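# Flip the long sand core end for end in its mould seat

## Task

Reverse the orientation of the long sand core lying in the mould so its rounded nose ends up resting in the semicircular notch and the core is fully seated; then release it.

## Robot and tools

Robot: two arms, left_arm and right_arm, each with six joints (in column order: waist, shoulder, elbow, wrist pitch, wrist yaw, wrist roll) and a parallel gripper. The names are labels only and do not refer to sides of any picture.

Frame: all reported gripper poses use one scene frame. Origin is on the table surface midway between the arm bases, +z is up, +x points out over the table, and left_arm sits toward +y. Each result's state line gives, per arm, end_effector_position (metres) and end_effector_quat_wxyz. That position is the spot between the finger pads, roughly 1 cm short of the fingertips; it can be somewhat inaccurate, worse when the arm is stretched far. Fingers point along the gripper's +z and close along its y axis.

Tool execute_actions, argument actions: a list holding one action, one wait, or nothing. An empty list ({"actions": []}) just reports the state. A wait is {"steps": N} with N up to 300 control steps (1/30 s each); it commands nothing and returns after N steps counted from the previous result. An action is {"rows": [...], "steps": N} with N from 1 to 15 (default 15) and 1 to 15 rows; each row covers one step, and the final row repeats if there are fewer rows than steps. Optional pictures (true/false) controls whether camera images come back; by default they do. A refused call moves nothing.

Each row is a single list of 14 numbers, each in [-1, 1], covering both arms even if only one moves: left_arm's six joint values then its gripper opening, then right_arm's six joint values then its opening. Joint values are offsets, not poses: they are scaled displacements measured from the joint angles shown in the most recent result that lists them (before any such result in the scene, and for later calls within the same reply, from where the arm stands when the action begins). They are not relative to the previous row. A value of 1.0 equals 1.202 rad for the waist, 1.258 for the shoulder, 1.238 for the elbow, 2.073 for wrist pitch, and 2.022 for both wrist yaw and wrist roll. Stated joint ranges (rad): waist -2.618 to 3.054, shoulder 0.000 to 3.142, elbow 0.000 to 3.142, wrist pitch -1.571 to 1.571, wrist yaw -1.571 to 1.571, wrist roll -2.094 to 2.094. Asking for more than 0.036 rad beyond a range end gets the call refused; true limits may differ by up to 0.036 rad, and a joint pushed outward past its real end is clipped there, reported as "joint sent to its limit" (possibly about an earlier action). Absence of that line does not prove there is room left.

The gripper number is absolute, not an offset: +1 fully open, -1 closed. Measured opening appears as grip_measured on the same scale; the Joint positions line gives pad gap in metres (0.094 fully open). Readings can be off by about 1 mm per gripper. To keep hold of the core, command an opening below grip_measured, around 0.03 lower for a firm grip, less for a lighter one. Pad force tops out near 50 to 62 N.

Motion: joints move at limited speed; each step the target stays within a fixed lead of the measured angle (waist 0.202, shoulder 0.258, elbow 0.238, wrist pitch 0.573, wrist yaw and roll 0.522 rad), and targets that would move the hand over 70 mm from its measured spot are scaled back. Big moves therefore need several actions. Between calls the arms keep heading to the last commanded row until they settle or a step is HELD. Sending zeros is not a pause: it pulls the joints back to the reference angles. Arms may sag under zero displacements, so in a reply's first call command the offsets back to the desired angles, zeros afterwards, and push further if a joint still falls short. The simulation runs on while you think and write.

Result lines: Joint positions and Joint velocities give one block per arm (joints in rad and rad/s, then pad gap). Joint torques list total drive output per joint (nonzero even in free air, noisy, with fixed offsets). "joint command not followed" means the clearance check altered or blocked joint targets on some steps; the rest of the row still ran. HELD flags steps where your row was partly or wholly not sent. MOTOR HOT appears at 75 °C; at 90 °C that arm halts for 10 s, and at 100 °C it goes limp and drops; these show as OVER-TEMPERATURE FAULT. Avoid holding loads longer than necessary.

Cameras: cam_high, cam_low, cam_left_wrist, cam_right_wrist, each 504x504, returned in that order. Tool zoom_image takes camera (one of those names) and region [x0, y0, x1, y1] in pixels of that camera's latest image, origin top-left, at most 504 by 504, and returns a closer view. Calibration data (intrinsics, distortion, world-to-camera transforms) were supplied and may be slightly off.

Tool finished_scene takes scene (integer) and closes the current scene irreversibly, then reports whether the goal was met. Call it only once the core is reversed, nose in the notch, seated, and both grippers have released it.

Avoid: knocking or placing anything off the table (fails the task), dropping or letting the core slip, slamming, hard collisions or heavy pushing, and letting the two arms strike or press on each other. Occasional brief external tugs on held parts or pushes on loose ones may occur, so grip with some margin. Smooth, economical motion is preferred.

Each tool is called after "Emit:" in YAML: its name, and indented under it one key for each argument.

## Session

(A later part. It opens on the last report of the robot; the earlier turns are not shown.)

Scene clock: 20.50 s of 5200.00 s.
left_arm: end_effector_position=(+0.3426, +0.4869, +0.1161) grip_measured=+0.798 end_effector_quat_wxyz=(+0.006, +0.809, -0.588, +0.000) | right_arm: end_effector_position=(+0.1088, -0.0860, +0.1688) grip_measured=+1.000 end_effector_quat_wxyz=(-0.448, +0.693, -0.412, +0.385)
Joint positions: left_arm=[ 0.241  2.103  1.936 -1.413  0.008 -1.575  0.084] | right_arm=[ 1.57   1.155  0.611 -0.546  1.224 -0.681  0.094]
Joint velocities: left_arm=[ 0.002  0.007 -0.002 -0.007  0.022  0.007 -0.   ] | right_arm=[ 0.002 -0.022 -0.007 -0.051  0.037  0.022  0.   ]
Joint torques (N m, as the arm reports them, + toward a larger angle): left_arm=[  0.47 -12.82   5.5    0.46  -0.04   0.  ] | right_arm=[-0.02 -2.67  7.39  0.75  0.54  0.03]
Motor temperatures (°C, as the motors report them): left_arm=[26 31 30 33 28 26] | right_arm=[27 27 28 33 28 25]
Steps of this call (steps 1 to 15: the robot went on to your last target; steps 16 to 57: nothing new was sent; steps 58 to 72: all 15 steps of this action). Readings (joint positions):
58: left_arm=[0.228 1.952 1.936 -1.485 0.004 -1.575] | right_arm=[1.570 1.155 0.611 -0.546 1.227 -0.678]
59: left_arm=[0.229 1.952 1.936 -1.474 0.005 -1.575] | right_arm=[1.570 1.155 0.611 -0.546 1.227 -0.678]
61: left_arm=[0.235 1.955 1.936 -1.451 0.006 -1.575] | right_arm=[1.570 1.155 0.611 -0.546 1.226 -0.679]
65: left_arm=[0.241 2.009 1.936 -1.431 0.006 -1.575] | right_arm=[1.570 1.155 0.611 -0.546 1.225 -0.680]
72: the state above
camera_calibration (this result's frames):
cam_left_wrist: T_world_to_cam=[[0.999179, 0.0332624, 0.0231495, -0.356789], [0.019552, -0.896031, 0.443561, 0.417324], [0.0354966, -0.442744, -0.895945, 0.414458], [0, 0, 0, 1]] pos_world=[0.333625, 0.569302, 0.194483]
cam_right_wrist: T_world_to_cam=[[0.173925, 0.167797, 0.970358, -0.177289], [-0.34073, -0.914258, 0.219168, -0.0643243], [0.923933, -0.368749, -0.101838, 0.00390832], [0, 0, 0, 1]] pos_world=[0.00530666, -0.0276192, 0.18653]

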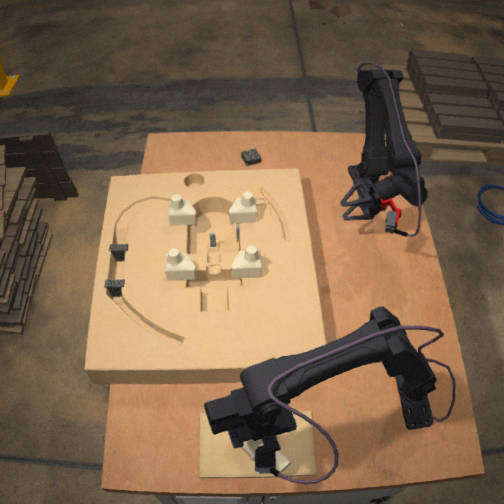

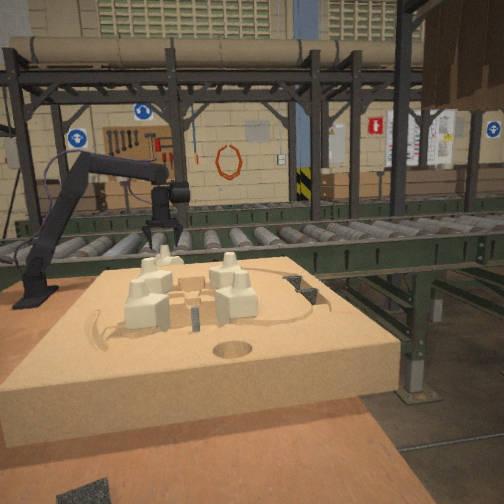

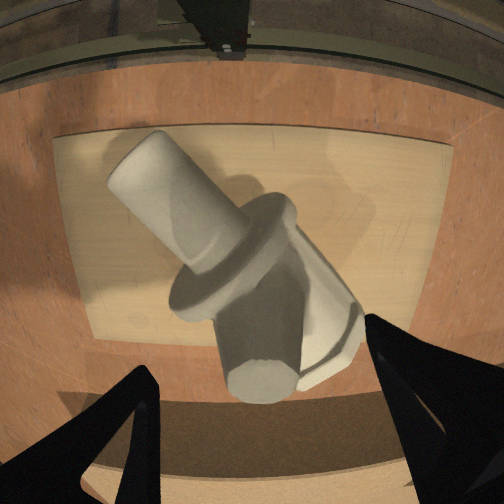

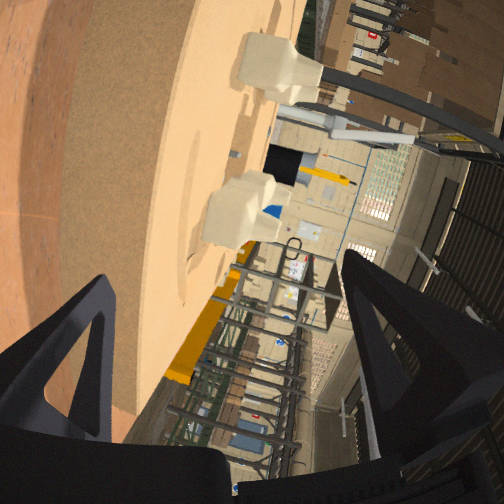

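Emit:
execute_actions:
  actions:
    - {"rows":[[0,0.005,0,0.008,0,0,0.4,0,0,0,0,0,0,1],[0,0.005,0,0.008,0,0,0.4,0,0,0,0,0,0,1],[0,0.005,0,0.008,0,0,0.2,0,0,0,0,0,0,1],[0,0.005,0,0.008,0,0,0,0,0,0,0,0,0,1],[0,0.005,0,0.008,0,0,0,0,0,0,0,0,0,1],[0,0.005,0,0.008,0,0,-0.2,0,0,0,0,0,0,1],[0,0.005,0,0.008,0,0,-0.2,0,0,0,0,0,0,1],[0,0.005,0,0.008,0,0,-0.41,0,0,0,0,0,0,1]]}
  pictures: false

Emit:
execute_actions:
  actions:
    - {"rows":[[0,-0.1,0.02,0,0,0,-0.41,0,0,0,0,0,0,1],[0,-0.1,0.02,0,0,0,-0.41,0,0,0,0,0,0,1],[0,-0.14,0.02,0,0,0,-0.41,0,0,0,0,0,0,1],[0,-0.14,0.02,0,0,0,-0.41,0,0,0,0,0,0,1],[0,-0.18,-0.03,0,0,0,-0.41,0,0,0,0,0,0,1],[0,-0.18,-0.03,0,0,0,-0.41,0,0,0,0,0,0,1],[0,-0.21,-0.085,-0.005,0,0,-0.41,0,0,0,0,0,0,1]]}
  pictures: false

Emit:
execute_actions:
  actions:
    - {"rows":[[0,-0.04,0.03,0,0,0.9,-0.41,0,0,0,0,0,0,1]]}

Scene clock: 23.37 s of 5200.00 s.
left_arm: end_effector_position=(+0.3445, +0.4868, +0.1171) grip_measured=-0.398 end_effector_quat_wxyz=(+0.003, +0.809, -0.588, +0.005) | right_arm: end_effector_position=(+0.1085, -0.0857, +0.1682) grip_measured=+1.000 end_effector_quat_wxyz=(-0.447, +0.695, -0.411, +0.385)
Joint positions: left_arm=[ 0.241  2.101  1.936 -1.406  0.011 -1.575  0.028] | right_arm=[ 1.57   1.155  0.611 -0.546  1.22  -0.684  0.094]
Joint velocities: left_arm=[ 0.002  0.002 -0.002  0.037 -0.022 -0.022 -0.   ] | right_arm=[ 0.007  0.002  0.012 -0.037 -0.007 -0.007  0.   ]
Joint torques (N m, as the arm reports them, + toward a larger angle): left_arm=[ -0.03 -10.02   5.58   0.5   -0.03  -0.04] | right_arm=[-0.04 -2.68  7.39  0.75  0.54  0.03]
Motor temperatures (°C, as the motors report them): left_arm=[26 32 30 32 28 26] | right_arm=[27 27 28 33 28 25]
Steps of this call (steps 1 to 15: the robot went on to your last target; steps 16 to 71: nothing new was sent; steps 72 to 86: all 15 steps of this action). Readings (joint positions):
72: left_arm=[0.241 2.099 1.936 -1.412 0.008 -1.575] | right_arm=[1.570 1.155 0.611 -0.546 1.224 -0.681]
73: left_arm=[0.241 2.099 1.936 -1.411 0.009 -1.575] | right_arm=[1.570 1.155 0.611 -0.546 1.223 -0.682]
75: left_arm=[0.241 2.099 1.936 -1.409 0.010 -1.575] | right_arm=[1.570 1.155 0.611 -0.546 1.222 -0.683]
79: left_arm=[0.241 2.099 1.936 -1.406 0.011 -1.575] | right_arm=[1.570 1.155 0.611 -0.546 1.221 -0.684]
86: the state above

Scene clock: 23.87 s of 5200.00 s.
left_arm: end_effector_position=(+0.3076, +0.4743, +0.1765) grip_measured=-0.398 end_effector_quat_wxyz=(-0.035, +0.808, -0.587, +0.035) | right_arm: end_effector_position=(+0.1082, -0.0855, +0.1677) grip_measured=+1.000 end_effector_quat_wxyz=(-0.446, +0.697, -0.409, +0.384)
Joint positions: left_arm=[ 0.241  1.859  1.827 -1.441  0.015 -1.575  0.028] | right_arm=[ 1.57   1.155  0.611 -0.546  1.217 -0.688  0.094]
Joint velocities: left_arm=[ 0.002  0.061 -0.115 -0.007  0.022 -0.007  0.001] | right_arm=[ 0.007  0.002 -0.017 -0.022 -0.022 -0.007  0.   ]
Joint torques (N m, as the arm reports them, + toward a larger angle): left_arm=[ -0.03 -10.42   6.69   0.8   -0.06  -0.02] | right_arm=[-0.03 -2.68  7.39  0.75  0.52  0.01]
Motor temperatures (°C, as the motors report them): left_arm=[26 32 30 32 28 26] | right_arm=[27 27 28 33 28 25]
Steps of this call (steps 1 to 15: all 15 steps of this action). Readings (joint positions):
1: left_arm=[0.241 2.093 1.936 -1.405 0.011 -1.575] | right_arm=[1.570 1.155 0.611 -0.546 1.220 -0.685]
2: left_arm=[0.241 2.086 1.935 -1.405 0.013 -1.575] | right_arm=[1.570 1.155 0.611 -0.546 1.220 -0.686]
4: left_arm=[0.241 2.056 1.933 -1.406 0.014 -1.575] | right_arm=[1.570 1.155 0.611 -0.546 1.219 -0.687]
8: left_arm=[0.241 1.925 1.864 -1.387 0.014 -1.575] | right_arm=[1.570 1.155 0.611 -0.546 1.217 -0.688]
15: the state above

Scene clock: 24.37 s of 5200.00 s.
left_arm: end_effector_position=(+0.3048, +0.4730, +0.1757) grip_measured=-0.398 end_effector_quat_wxyz=(+0.042, -0.228, +0.973, -0.005) | right_arm: end_effector_position=(+0.1080, -0.0853, +0.1672) grip_measured=+1.000 end_effector_quat_wxyz=(-0.445, +0.699, -0.408, +0.384)
Joint positions: left_arm=[ 0.241  1.86   1.826 -1.453  0.017 -0.151  0.028] | right_arm=[ 1.57   1.155  0.611 -0.546  1.214 -0.692  0.094]
Joint velocities: left_arm=[-0.007 -0.017 -0.007  0.095  0.007  2.615 -0.   ] | right_arm=[ 0.002 -0.002 -0.002 -0.051 -0.007 -0.037  0.   ]
Joint torques (N m, as the arm reports them, + toward a larger angle): left_arm=[  0.02 -12.31   8.95   0.66  -0.02  -0.02] | right_arm=[-0.03 -2.67  7.41  0.76  0.54  0.02]
Motor temperatures (°C, as the motors report them): left_arm=[26 32 30 32 28 26] | right_arm=[27 27 28 33 28 25]
Steps of this call (steps 1 to 15: all 15 steps of this action). Readings (joint positions):
1: left_arm=[0.241 1.860 1.826 -1.443 0.015 -1.510] | right_arm=[1.570 1.155 0.611 -0.546 1.217 -0.688]
2: left_arm=[0.241 1.861 1.826 -1.447 0.015 -1.408] | right_arm=[1.570 1.155 0.611 -0.546 1.216 -0.689]
4: left_arm=[0.241 1.860 1.826 -1.450 0.015 -1.215] | right_arm=[1.570 1.155 0.611 -0.546 1.215 -0.690]
8: left_arm=[0.241 1.860 1.826 -1.451 0.016 -0.827] | right_arm=[1.570 1.155 0.611 -0.546 1.214 -0.691]
15: the state above
camera_calibration (this result's frames):
cam_left_wrist: T_world_to_cam=[[0.17521, -0.983892, 0.0354788, 0.410252], [-0.922072, -0.151357, 0.356195, 0.329279], [-0.345088, -0.0951232, -0.933738, 0.421249], [0, 0, 0, 1]] pos_world=[0.377106, 0.493553, 0.261494]
cam_right_wrist: T_world_to_cam=[[0.178387, 0.180026, 0.967351, -0.174672], [-0.331856, -0.914511, 0.231389, -0.0666137], [0.92631, -0.362298, -0.103394, 0.00528311], [0, 0, 0, 1]] pos_world=[0.00415924, -0.0275594, 0.184929]

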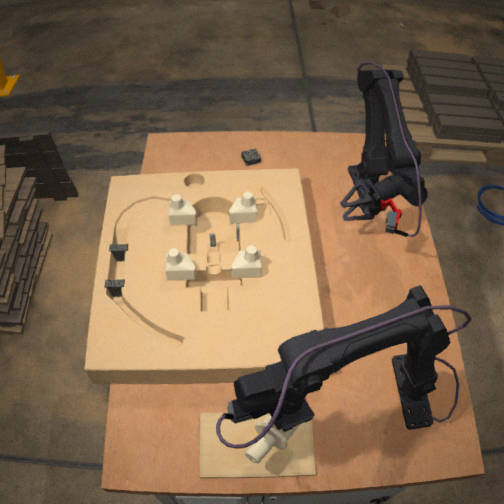

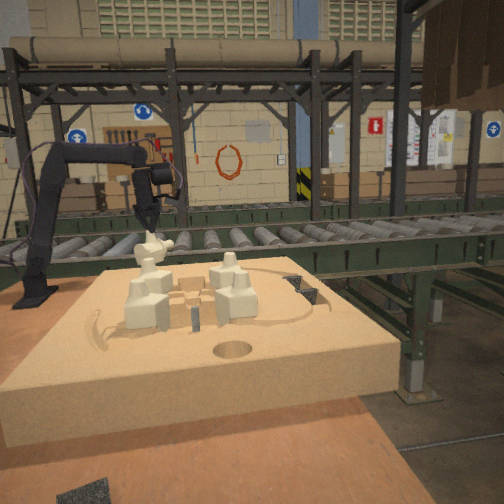

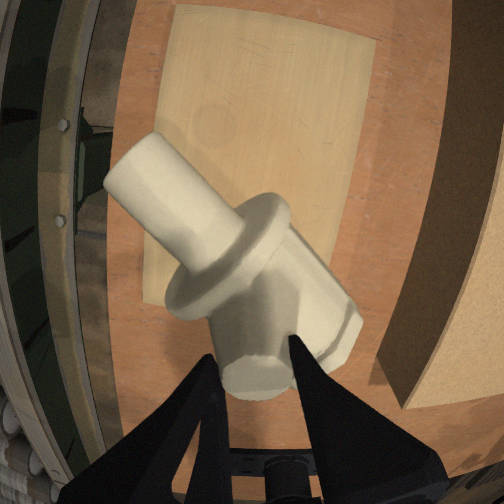

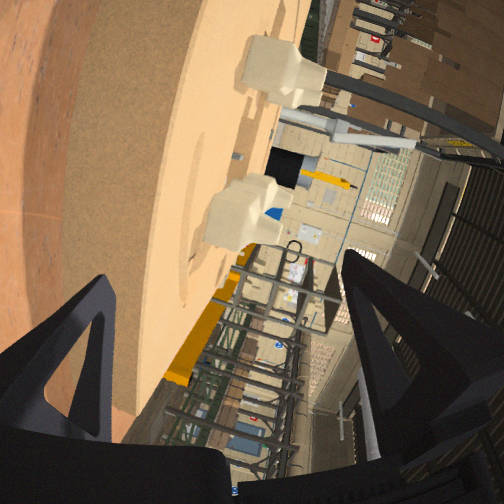

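Emit:
execute_actions:
  actions:
    - {"rows":[[0,0.04,0.02,0.015,0,0.795,-0.43,0,0,0,0,0,0,1]]}
  pictures: false

Emit:
execute_actions:
  actions:
    - {"steps":12}
  pictures: false

Emit:
execute_actions:
  actions:
    - {"rows":[[0,-0.02,-0.01,0.015,0,0,-0.43,0,0,0,0,0,0,1],[0,-0.02,-0.01,0.015,0,0,-0.43,0,0,0,0,0,0,1],[0,-0.02,-0.03,0.025,0,0,-0.43,0,0,0,0,0,0,1],[0,-0.02,-0.03,0.025,0,0,-0.43,0,0,0,0,0,0,1],[0,-0.02,-0.05,0.035,0,0,-0.43,0,0,0,0,0,0,1],[0,-0.02,-0.05,0.035,0,0,-0.43,0,0,0,0,0,0,1],[0,-0.02,-0.07,0.045,0,0,-0.43,0,0,0,0,0,0,1],[0,-0.02,-0.07,0.045,0,0,-0.43,0,0,0,0,0,0,1],[0,-0.02,-0.085,0.05,0,0,-0.43,0,0,0,0,0,0,1]]}
  pictures: false

Scene clock: 26.63 s of 5200.00 s.
left_arm: end_effector_position=(+0.3141, +0.4765, +0.1411) grip_measured=-0.412 end_effector_quat_wxyz=(+0.008, +0.498, +0.867, -0.002) | right_arm: end_effector_position=(+0.1077, -0.0851, +0.1667) grip_measured=+1.000 end_effector_quat_wxyz=(-0.444, +0.701, -0.407, +0.383)
Joint positions: left_arm=[ 0.241  1.96   1.826 -1.429  0.014  1.353  0.028] | right_arm=[ 1.57   1.155  0.611 -0.546  1.21  -0.695  0.094]
Joint velocities: left_arm=[-0.002  0.007 -0.007 -0.037 -0.007  0.696 -0.001] | right_arm=[-0.017 -0.007 -0.007  0.11  -0.007 -0.007  0.   ]
Joint torques (N m, as the arm reports them, + toward a larger angle): left_arm=[  0.03 -13.1    7.68   0.48   0.04   0.03] | right_arm=[-0.03 -2.67  7.39  0.76  0.55  0.03]
Motor temperatures (°C, as the motors report them): left_arm=[26 32 30 32 28 26] | right_arm=[27 27 28 33 28 25]
Steps of this call (steps 1 to 45: the robot went on to your last target; steps 46 to 53: nothing new was sent; steps 54 to 68: all 15 steps of this action). Readings (joint positions):
54: left_arm=[0.241 1.866 1.826 -1.453 0.017 0.303] | right_arm=[1.570 1.155 0.611 -0.546 1.213 -0.692]
55: left_arm=[0.241 1.873 1.826 -1.452 0.016 0.404] | right_arm=[1.570 1.155 0.611 -0.546 1.212 -0.693]
57: left_arm=[0.241 1.902 1.826 -1.451 0.015 0.597] | right_arm=[1.570 1.155 0.611 -0.546 1.211 -0.694]
61: left_arm=[0.241 1.954 1.826 -1.440 0.014 0.986] | right_arm=[1.570 1.155 0.611 -0.546 1.211 -0.695]
68: the state above

Scene clock: 27.03 s of 5200.00 s.
left_arm: end_effector_position=(+0.3143, +0.4766, +0.1411) grip_measured=-0.412 end_effector_quat_wxyz=(+0.008, +0.537, +0.844, -0.001) | right_arm: end_effector_position=(+0.1077, -0.0850, +0.1666) grip_measured=+1.000 end_effector_quat_wxyz=(-0.443, +0.701, -0.407, +0.383)
Joint positions: left_arm=[ 0.241  1.96   1.826 -1.428  0.014  1.442  0.028] | right_arm=[ 1.57   1.155  0.611 -0.546  1.21  -0.695  0.094]
Joint velocities: left_arm=[-0.002  0.007 -0.012 -0.022  0.007  0.11   0.001] | right_arm=[ 0.007 -0.007  0.012  0.051  0.007  0.037  0.   ]
Joint torques (N m, as the arm reports them, + toward a larger angle): left_arm=[  0.02 -13.01   7.75   0.5    0.03   0.06] | right_arm=[-0.03 -2.68  7.4   0.75  0.54  0.02]
Motor temperatures (°C, as the motors report them): left_arm=[26 32 30 32 28 26] | right_arm=[27 27 28 33 28 25]
Steps of this call (steps 1 to 12: the robot went on to your last target). Readings (joint positions):
1: left_arm=[0.241 1.960 1.826 -1.429 0.014 1.373] | right_arm=[1.570 1.155 0.611 -0.546 1.210 -0.695]
2: left_arm=[0.241 1.960 1.826 -1.429 0.014 1.388] | right_arm=[1.570 1.155 0.611 -0.546 1.210 -0.695]
4: left_arm=[0.241 1.960 1.826 -1.429 0.014 1.410] | right_arm=[1.570 1.155 0.611 -0.546 1.210 -0.695]
8: left_arm=[0.241 1.960 1.826 -1.429 0.014 1.433] | right_arm=[1.570 1.155 0.611 -0.546 1.210 -0.695]
12: the state above

Scene clock: 27.53 s of 5200.00 s.
left_arm: end_effector_position=(+0.3105, +0.4750, +0.1171) grip_measured=-0.412 end_effector_quat_wxyz=(+0.002, +0.537, +0.844, -0.010) | right_arm: end_effector_position=(+0.1075, -0.0848, +0.1661) grip_measured=+1.000 end_effector_quat_wxyz=(-0.442, +0.702, -0.406, +0.383)
Joint positions: left_arm=[ 0.24   1.96   1.731 -1.355  0.015  1.443  0.028] | right_arm=[ 1.57   1.155  0.611 -0.546  1.206 -0.699  0.094]
Joint velocities: left_arm=[ 0.002  0.007 -0.002  0.037  0.007 -0.037  0.001] | right_arm=[-0.012 -0.007  0.002 -0.022 -0.022 -0.081  0.   ]
Joint torques (N m, as the arm reports them, + toward a larger angle): left_arm=[ -0.01 -11.18   4.7    0.65   0.    -0.04] | right_arm=[-0.02 -2.67  7.4   0.75  0.53  0.03]
Motor temperatures (°C, as the motors report them): left_arm=[26 32 30 32 28 26] | right_arm=[27 27 28 33 28 25]
Steps of this call (steps 1 to 15: all 15 steps of this action). Readings (joint positions):
1: left_arm=[0.241 1.960 1.824 -1.426 0.014 1.443] | right_arm=[1.570 1.155 0.611 -0.546 1.209 -0.696]
2: left_arm=[0.241 1.960 1.819 -1.422 0.014 1.443] | right_arm=[1.570 1.155 0.611 -0.546 1.209 -0.696]
4: left_arm=[0.241 1.960 1.801 -1.405 0.013 1.443] | right_arm=[1.570 1.155 0.611 -0.546 1.208 -0.698]
8: left_arm=[0.241 1.961 1.748 -1.369 0.013 1.443] | right_arm=[1.570 1.155 0.611 -0.546 1.207 -0.698]
15: the state above

Emit:
execute_actions:
  actions:
    - {"rows":[[0,-0.01,0,0,0,0,0.7,0,0,0,0,0,0,1],[0,-0.01,0,0,0,0,0.7,0,0,0,0,0,0,1],[0,-0.01,0,0,0,0,0.7,0,0,0,0,0,0,1],[0,-0.01,0,0,0,0,0.7,0,0,0,0,0,0,1],[0,-0.01,0,0,0,0,0.7,0,0,0,0,0,0,1],[0,-0.12,0,0,0,0,0.7,0,0,0,0,0,0,1],[0,-0.12,0,0,0,0,0.7,0,0,0,0,0,0,1],[0,-0.15,0,0,0,0,0.7,0,0,0,0,0,0,1],[0,-0.2,0,0,0,0,0.7,0,0,0,0,0,0,1],[0,-0.2,0,0,0,0,0.7,0,0,0,0,0,0,1],[0,-0.4,-0.39,0.285,0,-0.715,0.7,0,0,0,0,0,0,1]]}
  pictures: false

Emit:
execute_actions:
  actions:
    - {"steps":25}
  pictures: false

Emit:
execute_actions:
  actions:
    - {"rows":[[0,0,-0.08,0.1,0,0,0.6,0,0,0,0,0,0,1],[0,0,-0.08,0.1,0,0,0.6,0,0,0,0,0,0,1],[0,0,-0.13,0.12,0,0,0.6,0,0,0,0,0,0,1],[0,0,-0.13,0.13,0,0,0.6,0,0,0,0,0,0,1],[0,0,-0.19,0.13,0,0,0.6,0,0,0,0,0,0,1]]}

Scene clock: 30.83 s of 5200.00 s.
left_arm: end_effector_position=(+0.3087, +0.4754, +0.2063) grip_measured=+0.698 end_effector_quat_wxyz=(+0.213, +0.322, +0.909, +0.156) | right_arm: end_effector_position=(+0.1072, -0.0846, +0.1656) grip_measured=+1.000 end_effector_quat_wxyz=(-0.441, +0.704, -0.404, +0.382)
Joint positions: left_arm=[ 0.24   1.463  1.378 -0.952  0.01   0.987  0.08 ] | right_arm=[ 1.57   1.155  0.611 -0.546  1.203 -0.703  0.094]
Joint velocities: left_arm=[-0.007 -1.443 -1.624  1.092 -0.081 -2.835  0.001] | right_arm=[ 0.012  0.012 -0.002  0.022 -0.007  0.007  0.   ]
Joint torques (N m, as the arm reports them, + toward a larger angle): left_arm=[ 0.    0.35  3.73  1.29  0.07 -0.09] | right_arm=[-0.02 -2.67  7.41  0.76  0.53  0.04]
Motor temperatures (°C, as the motors report them): left_arm=[26 32 30 31 28 26] | right_arm=[27 27 28 33 28 25]
Steps of this call (steps 1 to 15: the robot went on to your last target; steps 16 to 84: nothing new was sent; steps 85 to 99: all 15 steps of this action). Readings (joint positions):
85: left_arm=[0.240 1.960 1.731 -1.355 0.015 1.443] | right_arm=[1.570 1.155 0.611 -0.546 1.206 -0.700]
86: left_arm=[0.240 1.960 1.731 -1.355 0.014 1.443] | right_arm=[1.570 1.155 0.611 -0.546 1.205 -0.700]
88: left_arm=[0.240 1.960 1.731 -1.355 0.013 1.443] | right_arm=[1.570 1.155 0.611 -0.546 1.204 -0.701]
92: left_arm=[0.240 1.908 1.719 -1.348 0.011 1.443] | right_arm=[1.570 1.155 0.611 -0.546 1.204 -0.702]
99: the state above

Scene clock: 31.67 s of 5200.00 s.
left_arm: end_effector_position=(+0.3190, +0.4788, +0.1757) grip_measured=+0.698 end_effector_quat_wxyz=(+0.275, -0.141, +0.950, +0.040) | right_arm: end_effector_position=(+0.1072, -0.0846, +0.1656) grip_measured=+1.000 end_effector_quat_wxyz=(-0.441, +0.704, -0.404, +0.382)
Joint positions: left_arm=[ 0.24   1.47   1.248 -0.785  0.01   0.012  0.08 ] | right_arm=[ 1.57   1.155  0.611 -0.546  1.203 -0.703  0.094]
Joint velocities: left_arm=[-0.007  0.002  0.002  0.022 -0.007  0.007 -0.   ] | right_arm=[ 0.002  0.017 -0.002  0.066 -0.022 -0.037  0.   ]
Joint torques (N m, as the arm reports them, + toward a larger angle): left_arm=[ 0.01 -6.79  6.49  1.42  0.06 -0.13] | right_arm=[-0.04 -2.68  7.4   0.75  0.54  0.02]
Motor temperatures (°C, as the motors report them): left_arm=[26 32 30 31 28 26] | right_arm=[27 27 28 33 28 25]
Steps of this call (steps 1 to 25: the robot went on to your last target). Readings (joint positions):
1: left_arm=[0.240 1.428 1.333 -0.923 0.010 0.890] | right_arm=[1.570 1.155 0.611 -0.546 1.203 -0.703]
2: left_arm=[0.240 1.417 1.305 -0.903 0.010 0.795] | right_arm=[1.570 1.155 0.611 -0.546 1.203 -0.703]
4: left_arm=[0.240 1.431 1.271 -0.864 0.010 0.602] | right_arm=[1.570 1.155 0.611 -0.546 1.203 -0.703]
8: left_arm=[0.240 1.468 1.248 -0.822 0.010 0.264] | right_arm=[1.570 1.155 0.611 -0.546 1.203 -0.703]
25: the state above

Scene clock: 32.17 s of 5200.00 s.
left_arm: end_effector_position=(+0.3105, +0.4760, +0.1084) grip_measured=+0.602 end_effector_quat_wxyz=(+0.263, -0.142, +0.954, +0.038) | right_arm: end_effector_position=(+0.1069, -0.0844, +0.1651) grip_measured=+1.000 end_effector_quat_wxyz=(-0.440, +0.706, -0.403, +0.382)
Joint positions: left_arm=[ 0.24   1.484  1.005 -0.555  0.01   0.012  0.075] | right_arm=[ 1.57   1.155  0.611 -0.546  1.199 -0.706  0.094]
Joint velocities: left_arm=[-0.002  0.007 -0.012  0.066  0.037 -0.066  0.   ] | right_arm=[-0.007  0.012 -0.007  0.022  0.066 -0.081  0.   ]
Joint torques (N m, as the arm reports them, + toward a larger angle): left_arm=[ 0.   -6.85  7.05  1.38 -0.01 -0.04] | right_arm=[-0.02 -2.67  7.41  0.76  0.54  0.  ]
Motor temperatures (°C, as the motors report them): left_arm=[26 32 30 31 28 26] | right_arm=[27 27 28 33 28 25]
Steps of this call (steps 1 to 15: all 15 steps of this action). Readings (joint positions):
1: left_arm=[0.240 1.468 1.233 -0.760 0.010 0.012] | right_arm=[1.570 1.155 0.611 -0.546 1.202 -0.703]
2: left_arm=[0.240 1.465 1.210 -0.717 0.010 0.012] | right_arm=[1.570 1.155 0.611 -0.546 1.202 -0.704]
4: left_arm=[0.240 1.465 1.148 -0.643 0.010 0.012] | right_arm=[1.570 1.155 0.611 -0.546 1.201 -0.705]
8: left_arm=[0.240 1.475 1.024 -0.586 0.010 0.012] | right_arm=[1.570 1.155 0.611 -0.546 1.200 -0.706]
15: the state above
camera_calibration (this result's frames):
cam_left_wrist: T_world_to_cam=[[0.0358768, -0.992846, -0.113881, 0.478268], [-0.99728, -0.0282282, -0.0680794, 0.36969], [0.0643777, 0.116014, -0.991159, 0.139274], [0, 0, 0, 1]] pos_world=[0.34256, 0.469125, 0.217677]
cam_right_wrist: T_world_to_cam=[[0.183732, 0.196846, 0.963065, -0.171081], [-0.319731, -0.914499, 0.247917, -0.0696539], [0.929524, -0.353472, -0.105085, 0.00706481], [0, 0, 0, 1]] pos_world=[0.00259554, -0.0275247, 0.182773]

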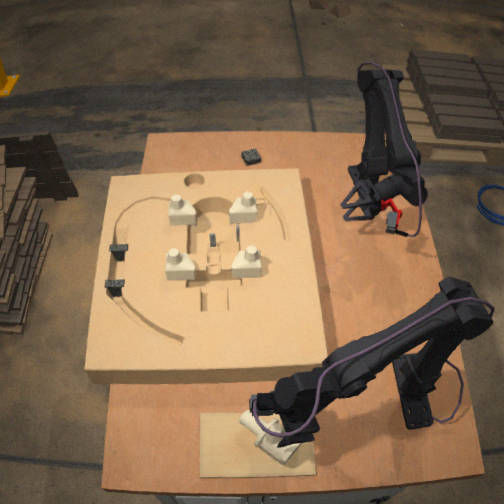

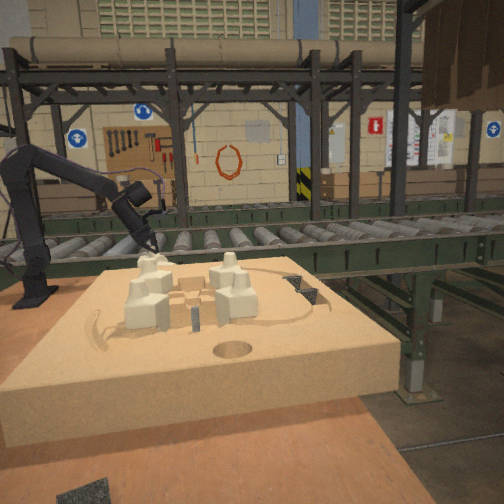

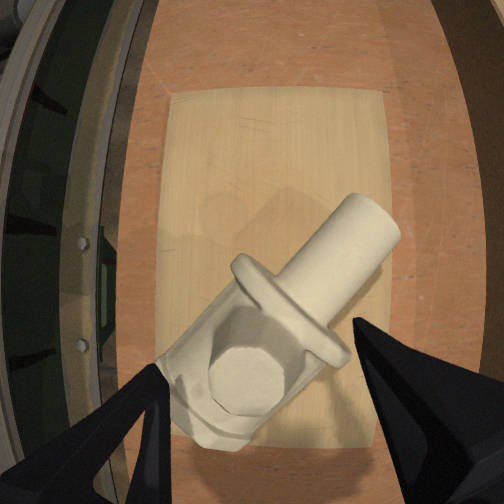

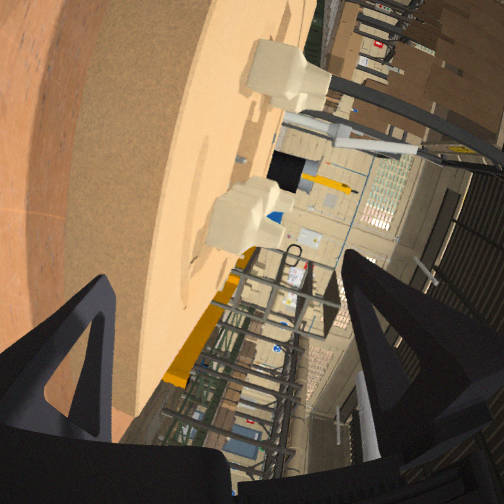

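Emit:
execute_actions:
  actions:
    - {"rows":[[0.012,0.005,-0.005,0.012,0,0,0.3,0,0,0,0,0,0,1],[0.012,0.005,-0.005,0.012,0,0,0.2,0,0,0,0,0,0,1],[0.012,0.005,-0.005,0.012,0,0,0.1,0,0,0,0,0,0,1],[0.012,0.005,-0.005,0.012,0,0,0,0,0,0,0,0,0,1],[0.012,0.005,-0.005,0.012,0,0,-0.1,0,0,0,0,0,0,1],[0.012,0.005,-0.005,0.012,0,0,-0.2,0,0,0,0,0,0,1],[0.012,0.005,-0.005,0.012,0,0,-0.42,0,0,0,0,0,0,1]],"steps":13}
  pictures: false

Emit:
execute_actions:
  actions:
    - {"rows":[[0,-0.03,0.15,-0.01,0,0,-0.42,0,0,0,0,0,0,1],[0,-0.03,0.15,-0.01,0,0,-0.42,0,0,0,0,0,0,1],[0,-0.03,0.15,-0.01,0,0,-0.42,0,0,0,0,0,0,1],[0,-0.03,0.25,-0.06,0,0,-0.42,0,0,0,0,0,0,1],[0,-0.03,0.25,-0.06,0,0,-0.42,0,0,0,0,0,0,1],[0,0,0.35,-0.11,0,0,-0.42,0,0,0,0,0,0,1],[0,0,0.35,-0.11,0,0,-0.42,0,0,0,0,0,0,1],[0,0.05,0.45,-0.14,0,0,-0.42,0,0,0,0,0,0,1],[0,0.05,0.45,-0.14,0,0,-0.42,0,0,0,0,0,0,1],[0,0.1,0.55,-0.17,0,0,-0.42,0,0,0,0,0,0,1],[0,0.1,0.55,-0.17,0,0,-0.42,0,0,0,0,0,0,1],[0,0.15,0.71,-0.22,0,0,-0.42,0,0,0,0,0,0,1]]}
  pictures: false

Emit:
execute_actions:
  actions:
    - {"steps":10}
  pictures: false

Emit:
execute_actions:
  actions:
    - {"rows":[[-0.3,0.1,0.3,0,0,0,-0.42,0,0,0,0,0,0,1]]}
  pictures: false

Scene clock: 35.83 s of 5200.00 s.
left_arm: end_effector_position=(+0.3134, +0.4790, +0.1103) grip_measured=-0.371 end_effector_quat_wxyz=(+0.271, -0.145, +0.951, +0.037) | right_arm: end_effector_position=(+0.1067, -0.0842, +0.1646) grip_measured=+1.000 end_effector_quat_wxyz=(-0.439, +0.707, -0.402, +0.381)
Joint positions: left_arm=[ 0.248  1.485  1.005 -0.537  0.016  0.011  0.03 ] | right_arm=[ 1.57   1.155  0.611 -0.546  1.196 -0.71   0.094]
Joint velocities: left_arm=[-0.007 -0.002 -0.007  0.11  -0.007  0.007 -0.   ] | right_arm=[ 0.002 -0.022  0.012 -0.037  0.081 -0.051  0.   ]
Joint torques (N m, as the arm reports them, + toward a larger angle): left_arm=[ 0.52 -5.54  5.8   1.29 -0.06 -0.02] | right_arm=[-0.04 -2.68  7.4   0.76  0.55  0.04]
Motor temperatures (°C, as the motors report them): left_arm=[26 32 30 32 28 26] | right_arm=[27 27 28 33 28 25]
Steps of this call (steps 1 to 30: the robot went on to your last target; steps 31 to 90: nothing new was sent; then 0.23 s passed at rest; steps 91 to 103: all 13 steps of this action). Readings (joint positions):
91: left_arm=[0.241 1.484 1.005 -0.537 0.010 0.012] | right_arm=[1.570 1.155 0.611 -0.546 1.199 -0.707]
92: left_arm=[0.242 1.484 1.005 -0.537 0.010 0.012] | right_arm=[1.570 1.155 0.611 -0.546 1.198 -0.708]
94: left_arm=[0.246 1.484 1.005 -0.537 0.010 0.012] | right_arm=[1.570 1.155 0.611 -0.546 1.198 -0.708]
98: left_arm=[0.247 1.484 1.005 -0.537 0.014 0.012] | right_arm=[1.570 1.155 0.611 -0.546 1.197 -0.709]
103: the state above

Scene clock: 36.33 s of 5200.00 s.
left_arm: end_effector_position=(+0.3833, +0.5018, +0.2557) grip_measured=-0.371 end_effector_quat_wxyz=(+0.316, -0.142, +0.937, +0.044) | right_arm: end_effector_position=(+0.1064, -0.0839, +0.1641) grip_measured=+1.000 end_effector_quat_wxyz=(-0.438, +0.709, -0.401, +0.381)
Joint positions: left_arm=[ 0.248  1.703  1.758 -0.976  0.016  0.011  0.03 ] | right_arm=[ 1.57   1.155  0.611 -0.546  1.193 -0.713  0.094]
Joint velocities: left_arm=[-0.007  0.51   1.38  -0.227 -0.007 -0.11  -0.001] | right_arm=[-0.012 -0.002 -0.002 -0.007 -0.007 -0.007  0.   ]
Joint torques (N m, as the arm reports them, + toward a larger angle): left_arm=[ -0.02 -12.37   9.81   1.5   -0.01  -0.02] | right_arm=[-0.03 -2.68  7.41  0.76  0.54  0.01]
Motor temperatures (°C, as the motors report them): left_arm=[26 32 30 32 28 26] | right_arm=[27 27 29 33 28 25]
Steps of this call (steps 1 to 15: all 15 steps of this action). Readings (joint positions):
1: left_arm=[0.248 1.486 1.021 -0.553 0.016 0.011] | right_arm=[1.570 1.155 0.611 -0.546 1.196 -0.710]
2: left_arm=[0.248 1.494 1.050 -0.588 0.016 0.011] | right_arm=[1.570 1.155 0.611 -0.546 1.195 -0.711]
4: left_arm=[0.248 1.498 1.107 -0.635 0.016 0.011] | right_arm=[1.570 1.155 0.611 -0.546 1.194 -0.712]
8: left_arm=[0.248 1.522 1.293 -0.773 0.017 0.011] | right_arm=[1.570 1.155 0.611 -0.546 1.193 -0.713]
15: the state above

Scene clock: 36.67 s of 5200.00 s.
left_arm: end_effector_position=(+0.3777, +0.5000, +0.2707) grip_measured=-0.371 end_effector_quat_wxyz=(+0.309, -0.143, +0.939, +0.043) | right_arm: end_effector_position=(+0.1064, -0.0839, +0.1641) grip_measured=+1.000 end_effector_quat_wxyz=(-0.438, +0.709, -0.401, +0.381)
Joint positions: left_arm=[ 0.248  1.714  1.843 -1.064  0.016  0.011  0.03 ] | right_arm=[ 1.57   1.155  0.611 -0.546  1.193 -0.714  0.094]
Joint velocities: left_arm=[-0.002 -0.012 -0.002 -0.271 -0.022 -0.007 -0.001] | right_arm=[-0.027  0.012 -0.002  0.022  0.066  0.022  0.   ]
Joint torques (N m, as the arm reports them, + toward a larger angle): left_arm=[  0.   -10.76   9.8    2.26   0.    -0.03] | right_arm=[-0.04 -2.67  7.39  0.76  0.54  0.02]
Motor temperatures (°C, as the motors report them): left_arm=[26 32 30 32 28 26] | right_arm=[27 27 29 33 28 25]
Steps of this call (steps 1 to 10: the robot went on to your last target). Readings (joint positions):
1: left_arm=[0.248 1.714 1.794 -0.980 0.016 0.011] | right_arm=[1.570 1.155 0.611 -0.546 1.193 -0.713]
2: left_arm=[0.248 1.716 1.815 -0.984 0.016 0.011] | right_arm=[1.570 1.155 0.611 -0.546 1.193 -0.713]
4: left_arm=[0.248 1.714 1.837 -0.992 0.016 0.011] | right_arm=[1.570 1.155 0.611 -0.546 1.193 -0.713]
8: left_arm=[0.248 1.714 1.843 -1.037 0.016 0.011] | right_arm=[1.570 1.155 0.611 -0.546 1.193 -0.714]
10: the state above

Scene clock: 37.17 s of 5200.00 s.
left_arm: end_effector_position=(+0.4392, +0.3228, +0.2858) grip_measured=-0.371 end_effector_quat_wxyz=(+0.318, +0.047, +0.946, -0.032) | right_arm: end_effector_position=(+0.1062, -0.0837, +0.1636) grip_measured=+1.000 end_effector_quat_wxyz=(-0.437, +0.711, -0.399, +0.380)
Joint positions: left_arm=[-0.14   1.912  2.151 -1.16   0.047  0.012  0.03 ] | right_arm=[ 1.57   1.155  0.611 -0.546  1.19  -0.717  0.094]
Joint velocities: left_arm=[-0.002 -0.09   0.154  0.007  0.139 -0.051 -0.001] | right_arm=[-0.007 -0.017 -0.002  0.022  0.007  0.007  0.   ]
Joint torques (N m, as the arm reports them, + toward a larger angle): left_arm=[  2.42 -14.18  10.45   2.09  -0.5   -0.03] | right_arm=[-0.02 -2.68  7.39  0.76  0.54  0.02]
Motor temperatures (°C, as the motors report them): left_arm=[26 32 30 32 28 26] | right_arm=[27 27 29 33 28 25]
Steps of this call (steps 1 to 15: all 15 steps of this action). Readings (joint positions):
1: left_arm=[0.235 1.729 1.866 -1.095 0.008 0.010] | right_arm=[1.570 1.155 0.611 -0.546 1.193 -0.714]
2: left_arm=[0.211 1.758 1.912 -1.131 -0.018 0.012] | right_arm=[1.570 1.155 0.611 -0.546 1.192 -0.714]
4: left_arm=[0.144 1.817 1.988 -1.157 -0.031 0.012] | right_arm=[1.570 1.155 0.611 -0.546 1.191 -0.716]
8: left_arm=[-0.009 1.895 2.078 -1.159 -0.019 0.012] | right_arm=[1.570 1.155 0.611 -0.546 1.190 -0.716]
15: the state above

Emit:
execute_actions:
  actions:
    - {"rows":[[-0.03,-0.04,0.07,0.048,-0.015,0,-0.42,0,0,0,0,0,0,1],[-0.06,-0.02,0.09,0.048,-0.015,0,-0.42,0,0,0,0,0,0,1],[-0.09,0,0.11,0.048,-0.015,0,-0.42,0,0,0,0,0,0,1],[-0.12,0.02,0.13,0.048,-0.015,0,-0.42,0,0,0,0,0,0,1],[-0.15,0.04,0.15,0.048,-0.015,0,-0.42,0,0,0,0,0,0,1],[-0.18,0.06,0.17,0.048,-0.015,0,-0.42,0,0,0,0,0,0,1],[-0.21,0.08,0.19,0.048,-0.015,0,-0.42,0,0,0,0,0,0,1],[-0.24,0.1,0.21,0.048,-0.015,0,-0.42,0,0,0,0,0,0,1],[-0.265,0.115,0.21,0.048,-0.015,0,-0.42,0,0,0,0,0,0,1],[-0.29,0.13,0.21,0.048,-0.015,0,-0.42,0,0,0,0,0,0,1],[-0.31,0.145,0.21,0.048,-0.015,0,-0.42,0,0,0,0,0,0,1],[-0.325,0.155,0.21,0.048,-0.015,0,-0.42,0,0,0,0,0,0,1],[-0.34,0.17,0.21,0.048,-0.015,0,-0.42,0,0,0,0,0,0,1]]}
  pictures: false

Emit:
execute_actions:
  actions:
    - {"steps":20}

Emit:
zoom_image:
  camera: "cam_high"
  region: [160, 230, 270, 340]

Scene clock: 40.13 s of 5200.00 s.
left_arm: end_effector_position=(+0.4362, +0.1055, +0.2416) grip_measured=-0.371 end_effector_quat_wxyz=(+0.297, +0.240, +0.920, -0.084) | right_arm: end_effector_position=(+0.1059, -0.0835, +0.1632) grip_measured=+1.000 end_effector_quat_wxyz=(-0.435, +0.712, -0.398, +0.380)
Joint positions: left_arm=[-0.56   2.168  2.36  -1.136  0.024  0.012  0.03 ] | right_arm=[ 1.57   1.155  0.611 -0.546  1.186 -0.721  0.094]
Joint velocities: left_arm=[-0.652  0.545  0.007  0.007  0.418  0.051  0.001] | right_arm=[-0.007 -0.002  0.007 -0.007  0.007 -0.037  0.   ]
Joint torques (N m, as the arm reports them, + toward a larger angle): left_arm=[  4.33 -16.94  10.49   1.89  -0.7   -0.02] | right_arm=[-0.04 -2.66  7.39  0.76  0.53  0.02]
Motor temperatures (°C, as the motors report them): left_arm=[26 32 30 33 28 26] | right_arm=[27 27 29 33 28 25]
Steps of this call (steps 1 to 30: the robot went on to your last target; steps 31 to 74: nothing new was sent; steps 75 to 89: all 15 steps of this action). Readings (joint positions):
75: left_arm=[-0.118 1.901 2.164 -1.168 0.014 0.012] | right_arm=[1.570 1.155 0.611 -0.546 1.189 -0.717]
76: left_arm=[-0.129 1.906 2.175 -1.173 0.003 0.012] | right_arm=[1.570 1.155 0.611 -0.546 1.189 -0.718]
78: left_arm=[-0.173 1.928 2.213 -1.183 -0.018 0.012] | right_arm=[1.570 1.155 0.611 -0.546 1.188 -0.719]
82: left_arm=[-0.313 2.006 2.302 -1.182 -0.021 0.012] | right_arm=[1.570 1.155 0.611 -0.546 1.187 -0.720]
89: the state above

Scene clock: 40.80 s of 5200.00 s.
left_arm: end_effector_position=(+0.4417, +0.1148, +0.2225) grip_measured=-0.371 end_effector_quat_wxyz=(+0.277, +0.233, +0.930, -0.072) | right_arm: end_effector_position=(+0.1059, -0.0835, +0.1632) grip_measured=+1.000 end_effector_quat_wxyz=(-0.435, +0.712, -0.398, +0.380)
Joint positions: left_arm=[-0.543  2.2    2.36  -1.151  0.014  0.012  0.03 ] | right_arm=[ 1.57   1.155  0.611 -0.546  1.186 -0.721  0.094]
Joint velocities: left_arm=[ 0.012  0.002 -0.012  0.11   0.051 -0.022  0.   ] | right_arm=[-0.007  0.002 -0.002  0.037 -0.007 -0.081  0.   ]
Joint torques (N m, as the arm reports them, + toward a larger angle): left_arm=[ -0.47 -17.08  10.53   1.96   0.04  -0.03] | right_arm=[-0.02 -2.67  7.41  0.76  0.53  0.02]
Motor temperatures (°C, as the motors report them): left_arm=[26 33 31 34 28 26] | right_arm=[27 27 29 33 28 25]
Steps of this call (steps 1 to 20: the robot went on to your last target). Readings (joint positions):
1: left_arm=[-0.578 2.184 2.360 -1.137 0.037 0.012] | right_arm=[1.570 1.155 0.611 -0.546 1.186 -0.721]
2: left_arm=[-0.589 2.198 2.360 -1.140 0.047 0.012] | right_arm=[1.570 1.155 0.611 -0.546 1.186 -0.721]
4: left_arm=[-0.591 2.210 2.360 -1.141 0.043 0.012] | right_arm=[1.570 1.155 0.611 -0.546 1.186 -0.721]
8: left_arm=[-0.561 2.205 2.360 -1.146 0.032 0.012] | right_arm=[1.570 1.155 0.611 -0.546 1.186 -0.721]
20: the state above
camera_calibration (this result's frames):
cam_left_wrist: T_world_to_cam=[[-0.672717, -0.729709, -0.122381, 0.412614], [-0.721547, 0.683605, -0.10979, 0.303899], [0.163775, 0.014446, -0.986392, 0.252494], [0, 0, 0, 1]] pos_world=[0.455497, 0.0896936, 0.33292]
cam_right_wrist: T_world_to_cam=[[0.188184, 0.212651, 0.958836, -0.167691], [-0.30826, -0.914155, 0.263242, -0.0724141], [0.932504, -0.345108, -0.106477, 0.0087032], [0, 0, 0, 1]] pos_world=[0.00111865, -0.0275345, 0.180778]

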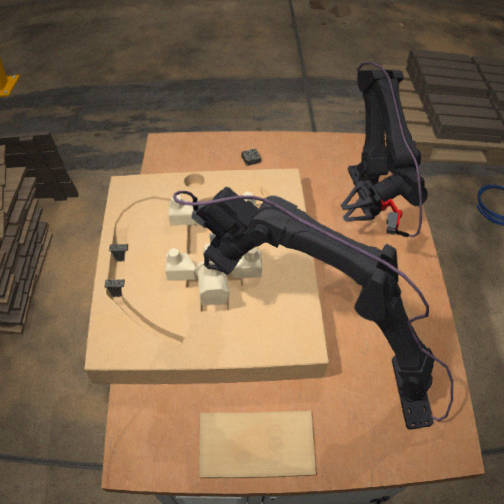

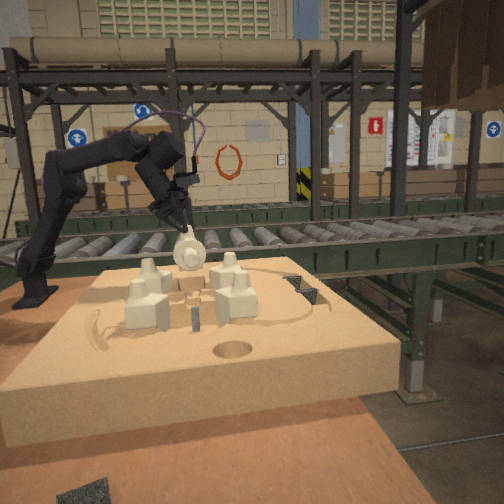

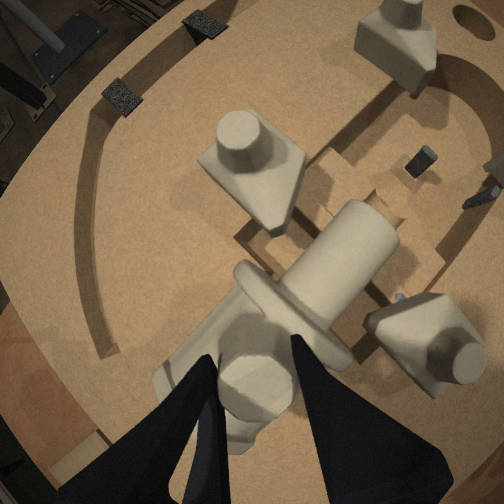

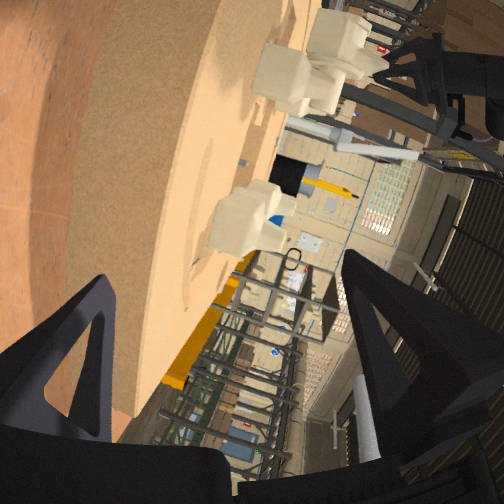

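Region (160, 230, 270, 340) of cam_high's 504x504 image, scaled by 4.582, with more detail than that image has.

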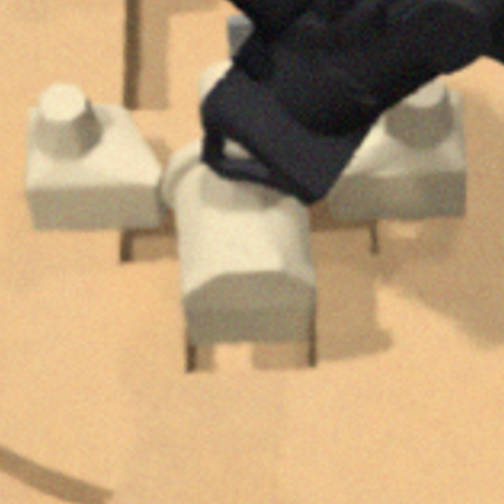

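Emit:
execute_actions:
  actions:
    - {"rows":[[-0.015,-0.06,0.02,0.06,0,0,-0.42,0,0,0,0,0,0,1],[-0.015,-0.06,0,0.07,0,0,-0.42,0,0,0,0,0,0,1],[-0.015,-0.06,-0.02,0.08,0,0,-0.42,0,0,0,0,0,0,1],[-0.015,-0.06,-0.04,0.09,0,0,-0.42,0,0,0,0,0,0,1],[-0.015,-0.06,-0.06,0.1,0,0,-0.42,0,0,0,0,0,0,1],[-0.015,-0.06,-0.085,0.11,0,0,-0.42,0,0,0,0,0,0,1]]}
  pictures: false

Emit:
execute_actions:
  actions:
    - {"steps":12}

Emit:
zoom_image:
  camera: "cam_high"
  region: [160, 230, 270, 340]

Emit:
zoom_image:
  camera: "cam_low"
  region: [140, 210, 250, 320]

Scene clock: 42.90 s of 5200.00 s.
left_arm: end_effector_position=(+0.4416, +0.1065, +0.1928) grip_measured=-0.371 end_effector_quat_wxyz=(+0.267, +0.240, +0.931, -0.071) | right_arm: end_effector_position=(+0.1057, -0.0833, +0.1627) grip_measured=+1.000 end_effector_quat_wxyz=(-0.434, +0.714, -0.397, +0.379)
Joint positions: left_arm=[-0.557  2.189  2.227 -1.049  0.013  0.012  0.03 ] | right_arm=[ 1.57   1.155  0.611 -0.546  1.183 -0.724  0.094]
Joint velocities: left_arm=[-0.002  0.002  0.002  0.11  -0.007 -0.022 -0.001] | right_arm=[ 0.012 -0.012 -0.002 -0.11  -0.051 -0.051  0.   ]
Joint torques (N m, as the arm reports them, + toward a larger angle): left_arm=[ -0.4  -16.61   8.61   2.11   0.    -0.03] | right_arm=[-0.03 -2.7   7.4   0.77  0.52  0.02]
Motor temperatures (°C, as the motors report them): left_arm=[26 34 31 34 28 26] | right_arm=[27 27 29 33 28 25]
Steps of this call (steps 1 to 15: the robot went on to your last target; steps 16 to 48: nothing new was sent; steps 49 to 63: all 15 steps of this action). Readings (joint positions):
49: left_arm=[-0.544 2.200 2.360 -1.150 0.014 0.012] | right_arm=[1.570 1.155 0.611 -0.546 1.186 -0.721]
50: left_arm=[-0.545 2.199 2.357 -1.146 0.013 0.012] | right_arm=[1.570 1.155 0.611 -0.546 1.185 -0.722]
52: left_arm=[-0.549 2.192 2.332 -1.121 0.013 0.012] | right_arm=[1.570 1.155 0.611 -0.546 1.185 -0.723]
56: left_arm=[-0.556 2.183 2.256 -1.059 0.013 0.012] | right_arm=[1.570 1.155 0.611 -0.546 1.183 -0.724]
63: the state above

Scene clock: 43.30 s of 5200.00 s.
left_arm: end_effector_position=(+0.4451, +0.1046, +0.1953) grip_measured=-0.371 end_effector_quat_wxyz=(+0.276, +0.239, +0.928, -0.074) | right_arm: end_effector_position=(+0.1057, -0.0833, +0.1627) grip_measured=+1.000 end_effector_quat_wxyz=(-0.434, +0.714, -0.397, +0.379)
Joint positions: left_arm=[-0.557  2.189  2.227 -1.03   0.013  0.012  0.03 ] | right_arm=[ 1.57   1.155  0.611 -0.546  1.183 -0.724  0.094]
Joint velocities: left_arm=[-0.007 -0.032  0.022 -0.022 -0.007  0.007 -0.   ] | right_arm=[-0.002 -0.012  0.002 -0.022 -0.081 -0.022  0.   ]
Joint torques (N m, as the arm reports them, + toward a larger angle): left_arm=[ -0.35 -16.6    8.73   2.11   0.02  -0.03] | right_arm=[-0.02 -2.68  7.39  0.76  0.53  0.02]
Motor temperatures (°C, as the motors report them): left_arm=[26 34 31 34 28 26] | right_arm=[27 27 29 33 28 25]
Steps of this call (steps 1 to 12: the robot went on to your last target). Readings (joint positions):
1: left_arm=[-0.557 2.189 2.227 -1.044 0.013 0.012] | right_arm=[1.570 1.155 0.611 -0.546 1.183 -0.724]
2: left_arm=[-0.557 2.189 2.227 -1.039 0.013 0.012] | right_arm=[1.570 1.155 0.611 -0.546 1.183 -0.724]
4: left_arm=[-0.557 2.189 2.227 -1.034 0.013 0.012] | right_arm=[1.570 1.155 0.611 -0.546 1.183 -0.724]
8: left_arm=[-0.557 2.189 2.227 -1.030 0.013 0.012] | right_arm=[1.570 1.155 0.611 -0.546 1.183 -0.724]
12: the state above
camera_calibration (this result's frames):
cam_left_wrist: T_world_to_cam=[[-0.682505, -0.72051, -0.122686, 0.407609], [-0.71222, 0.693332, -0.109701, 0.305164], [0.164103, 0.012508, -0.986364, 0.225342], [0, 0, 0, 1]] pos_world=[0.45856, 0.0792877, 0.305754]
cam_right_wrist: T_world_to_cam=[[0.189283, 0.216896, 0.957668, -0.166779], [-0.305169, -0.914008, 0.267324, -0.0731397], [0.933297, -0.34285, -0.106817, 0.00913677], [0, 0, 0, 1]] pos_world=[0.000721165, -0.0275441, 0.180247]

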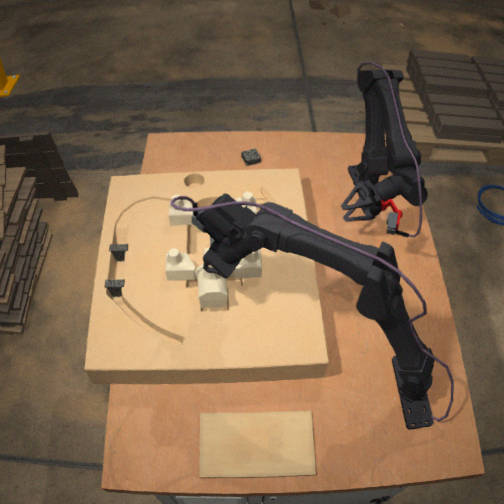

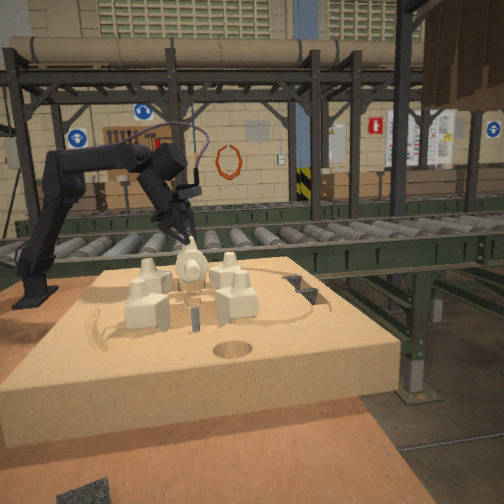

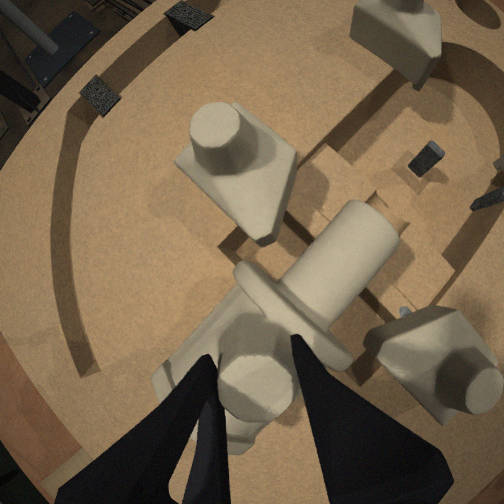

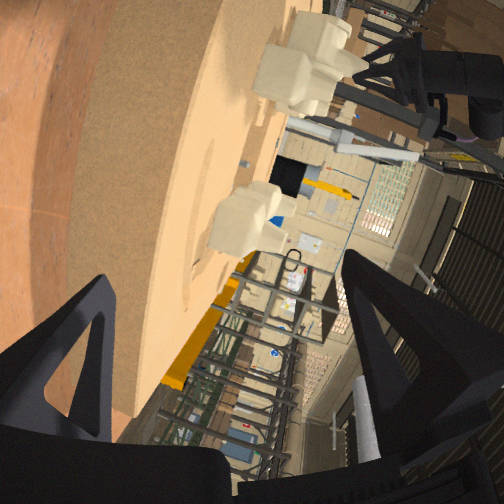

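Region (160, 230, 270, 340) of cam_high's 504x504 image, scaled by 4.582, with more detail than that image has.

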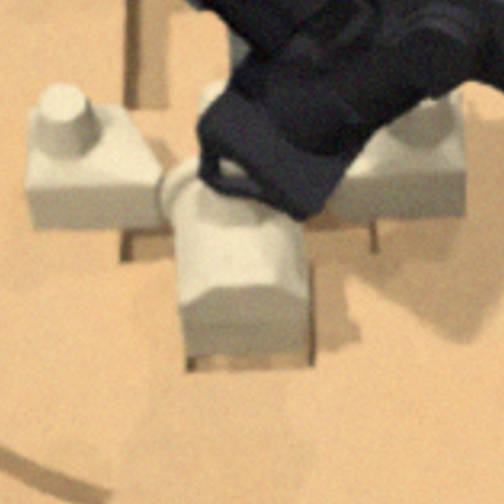

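Region (140, 210, 250, 320) of cam_low's 504x504 image, scaled by 4.582, with more detail than that image has.

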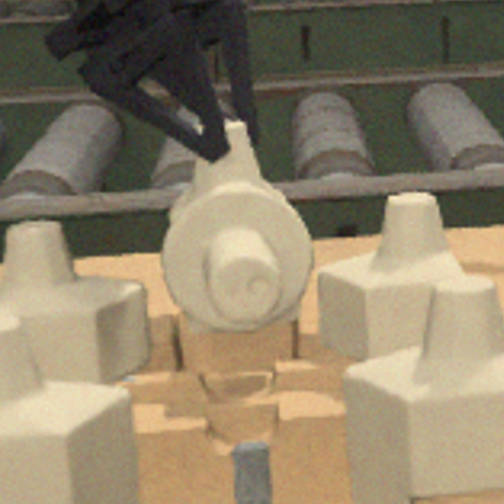

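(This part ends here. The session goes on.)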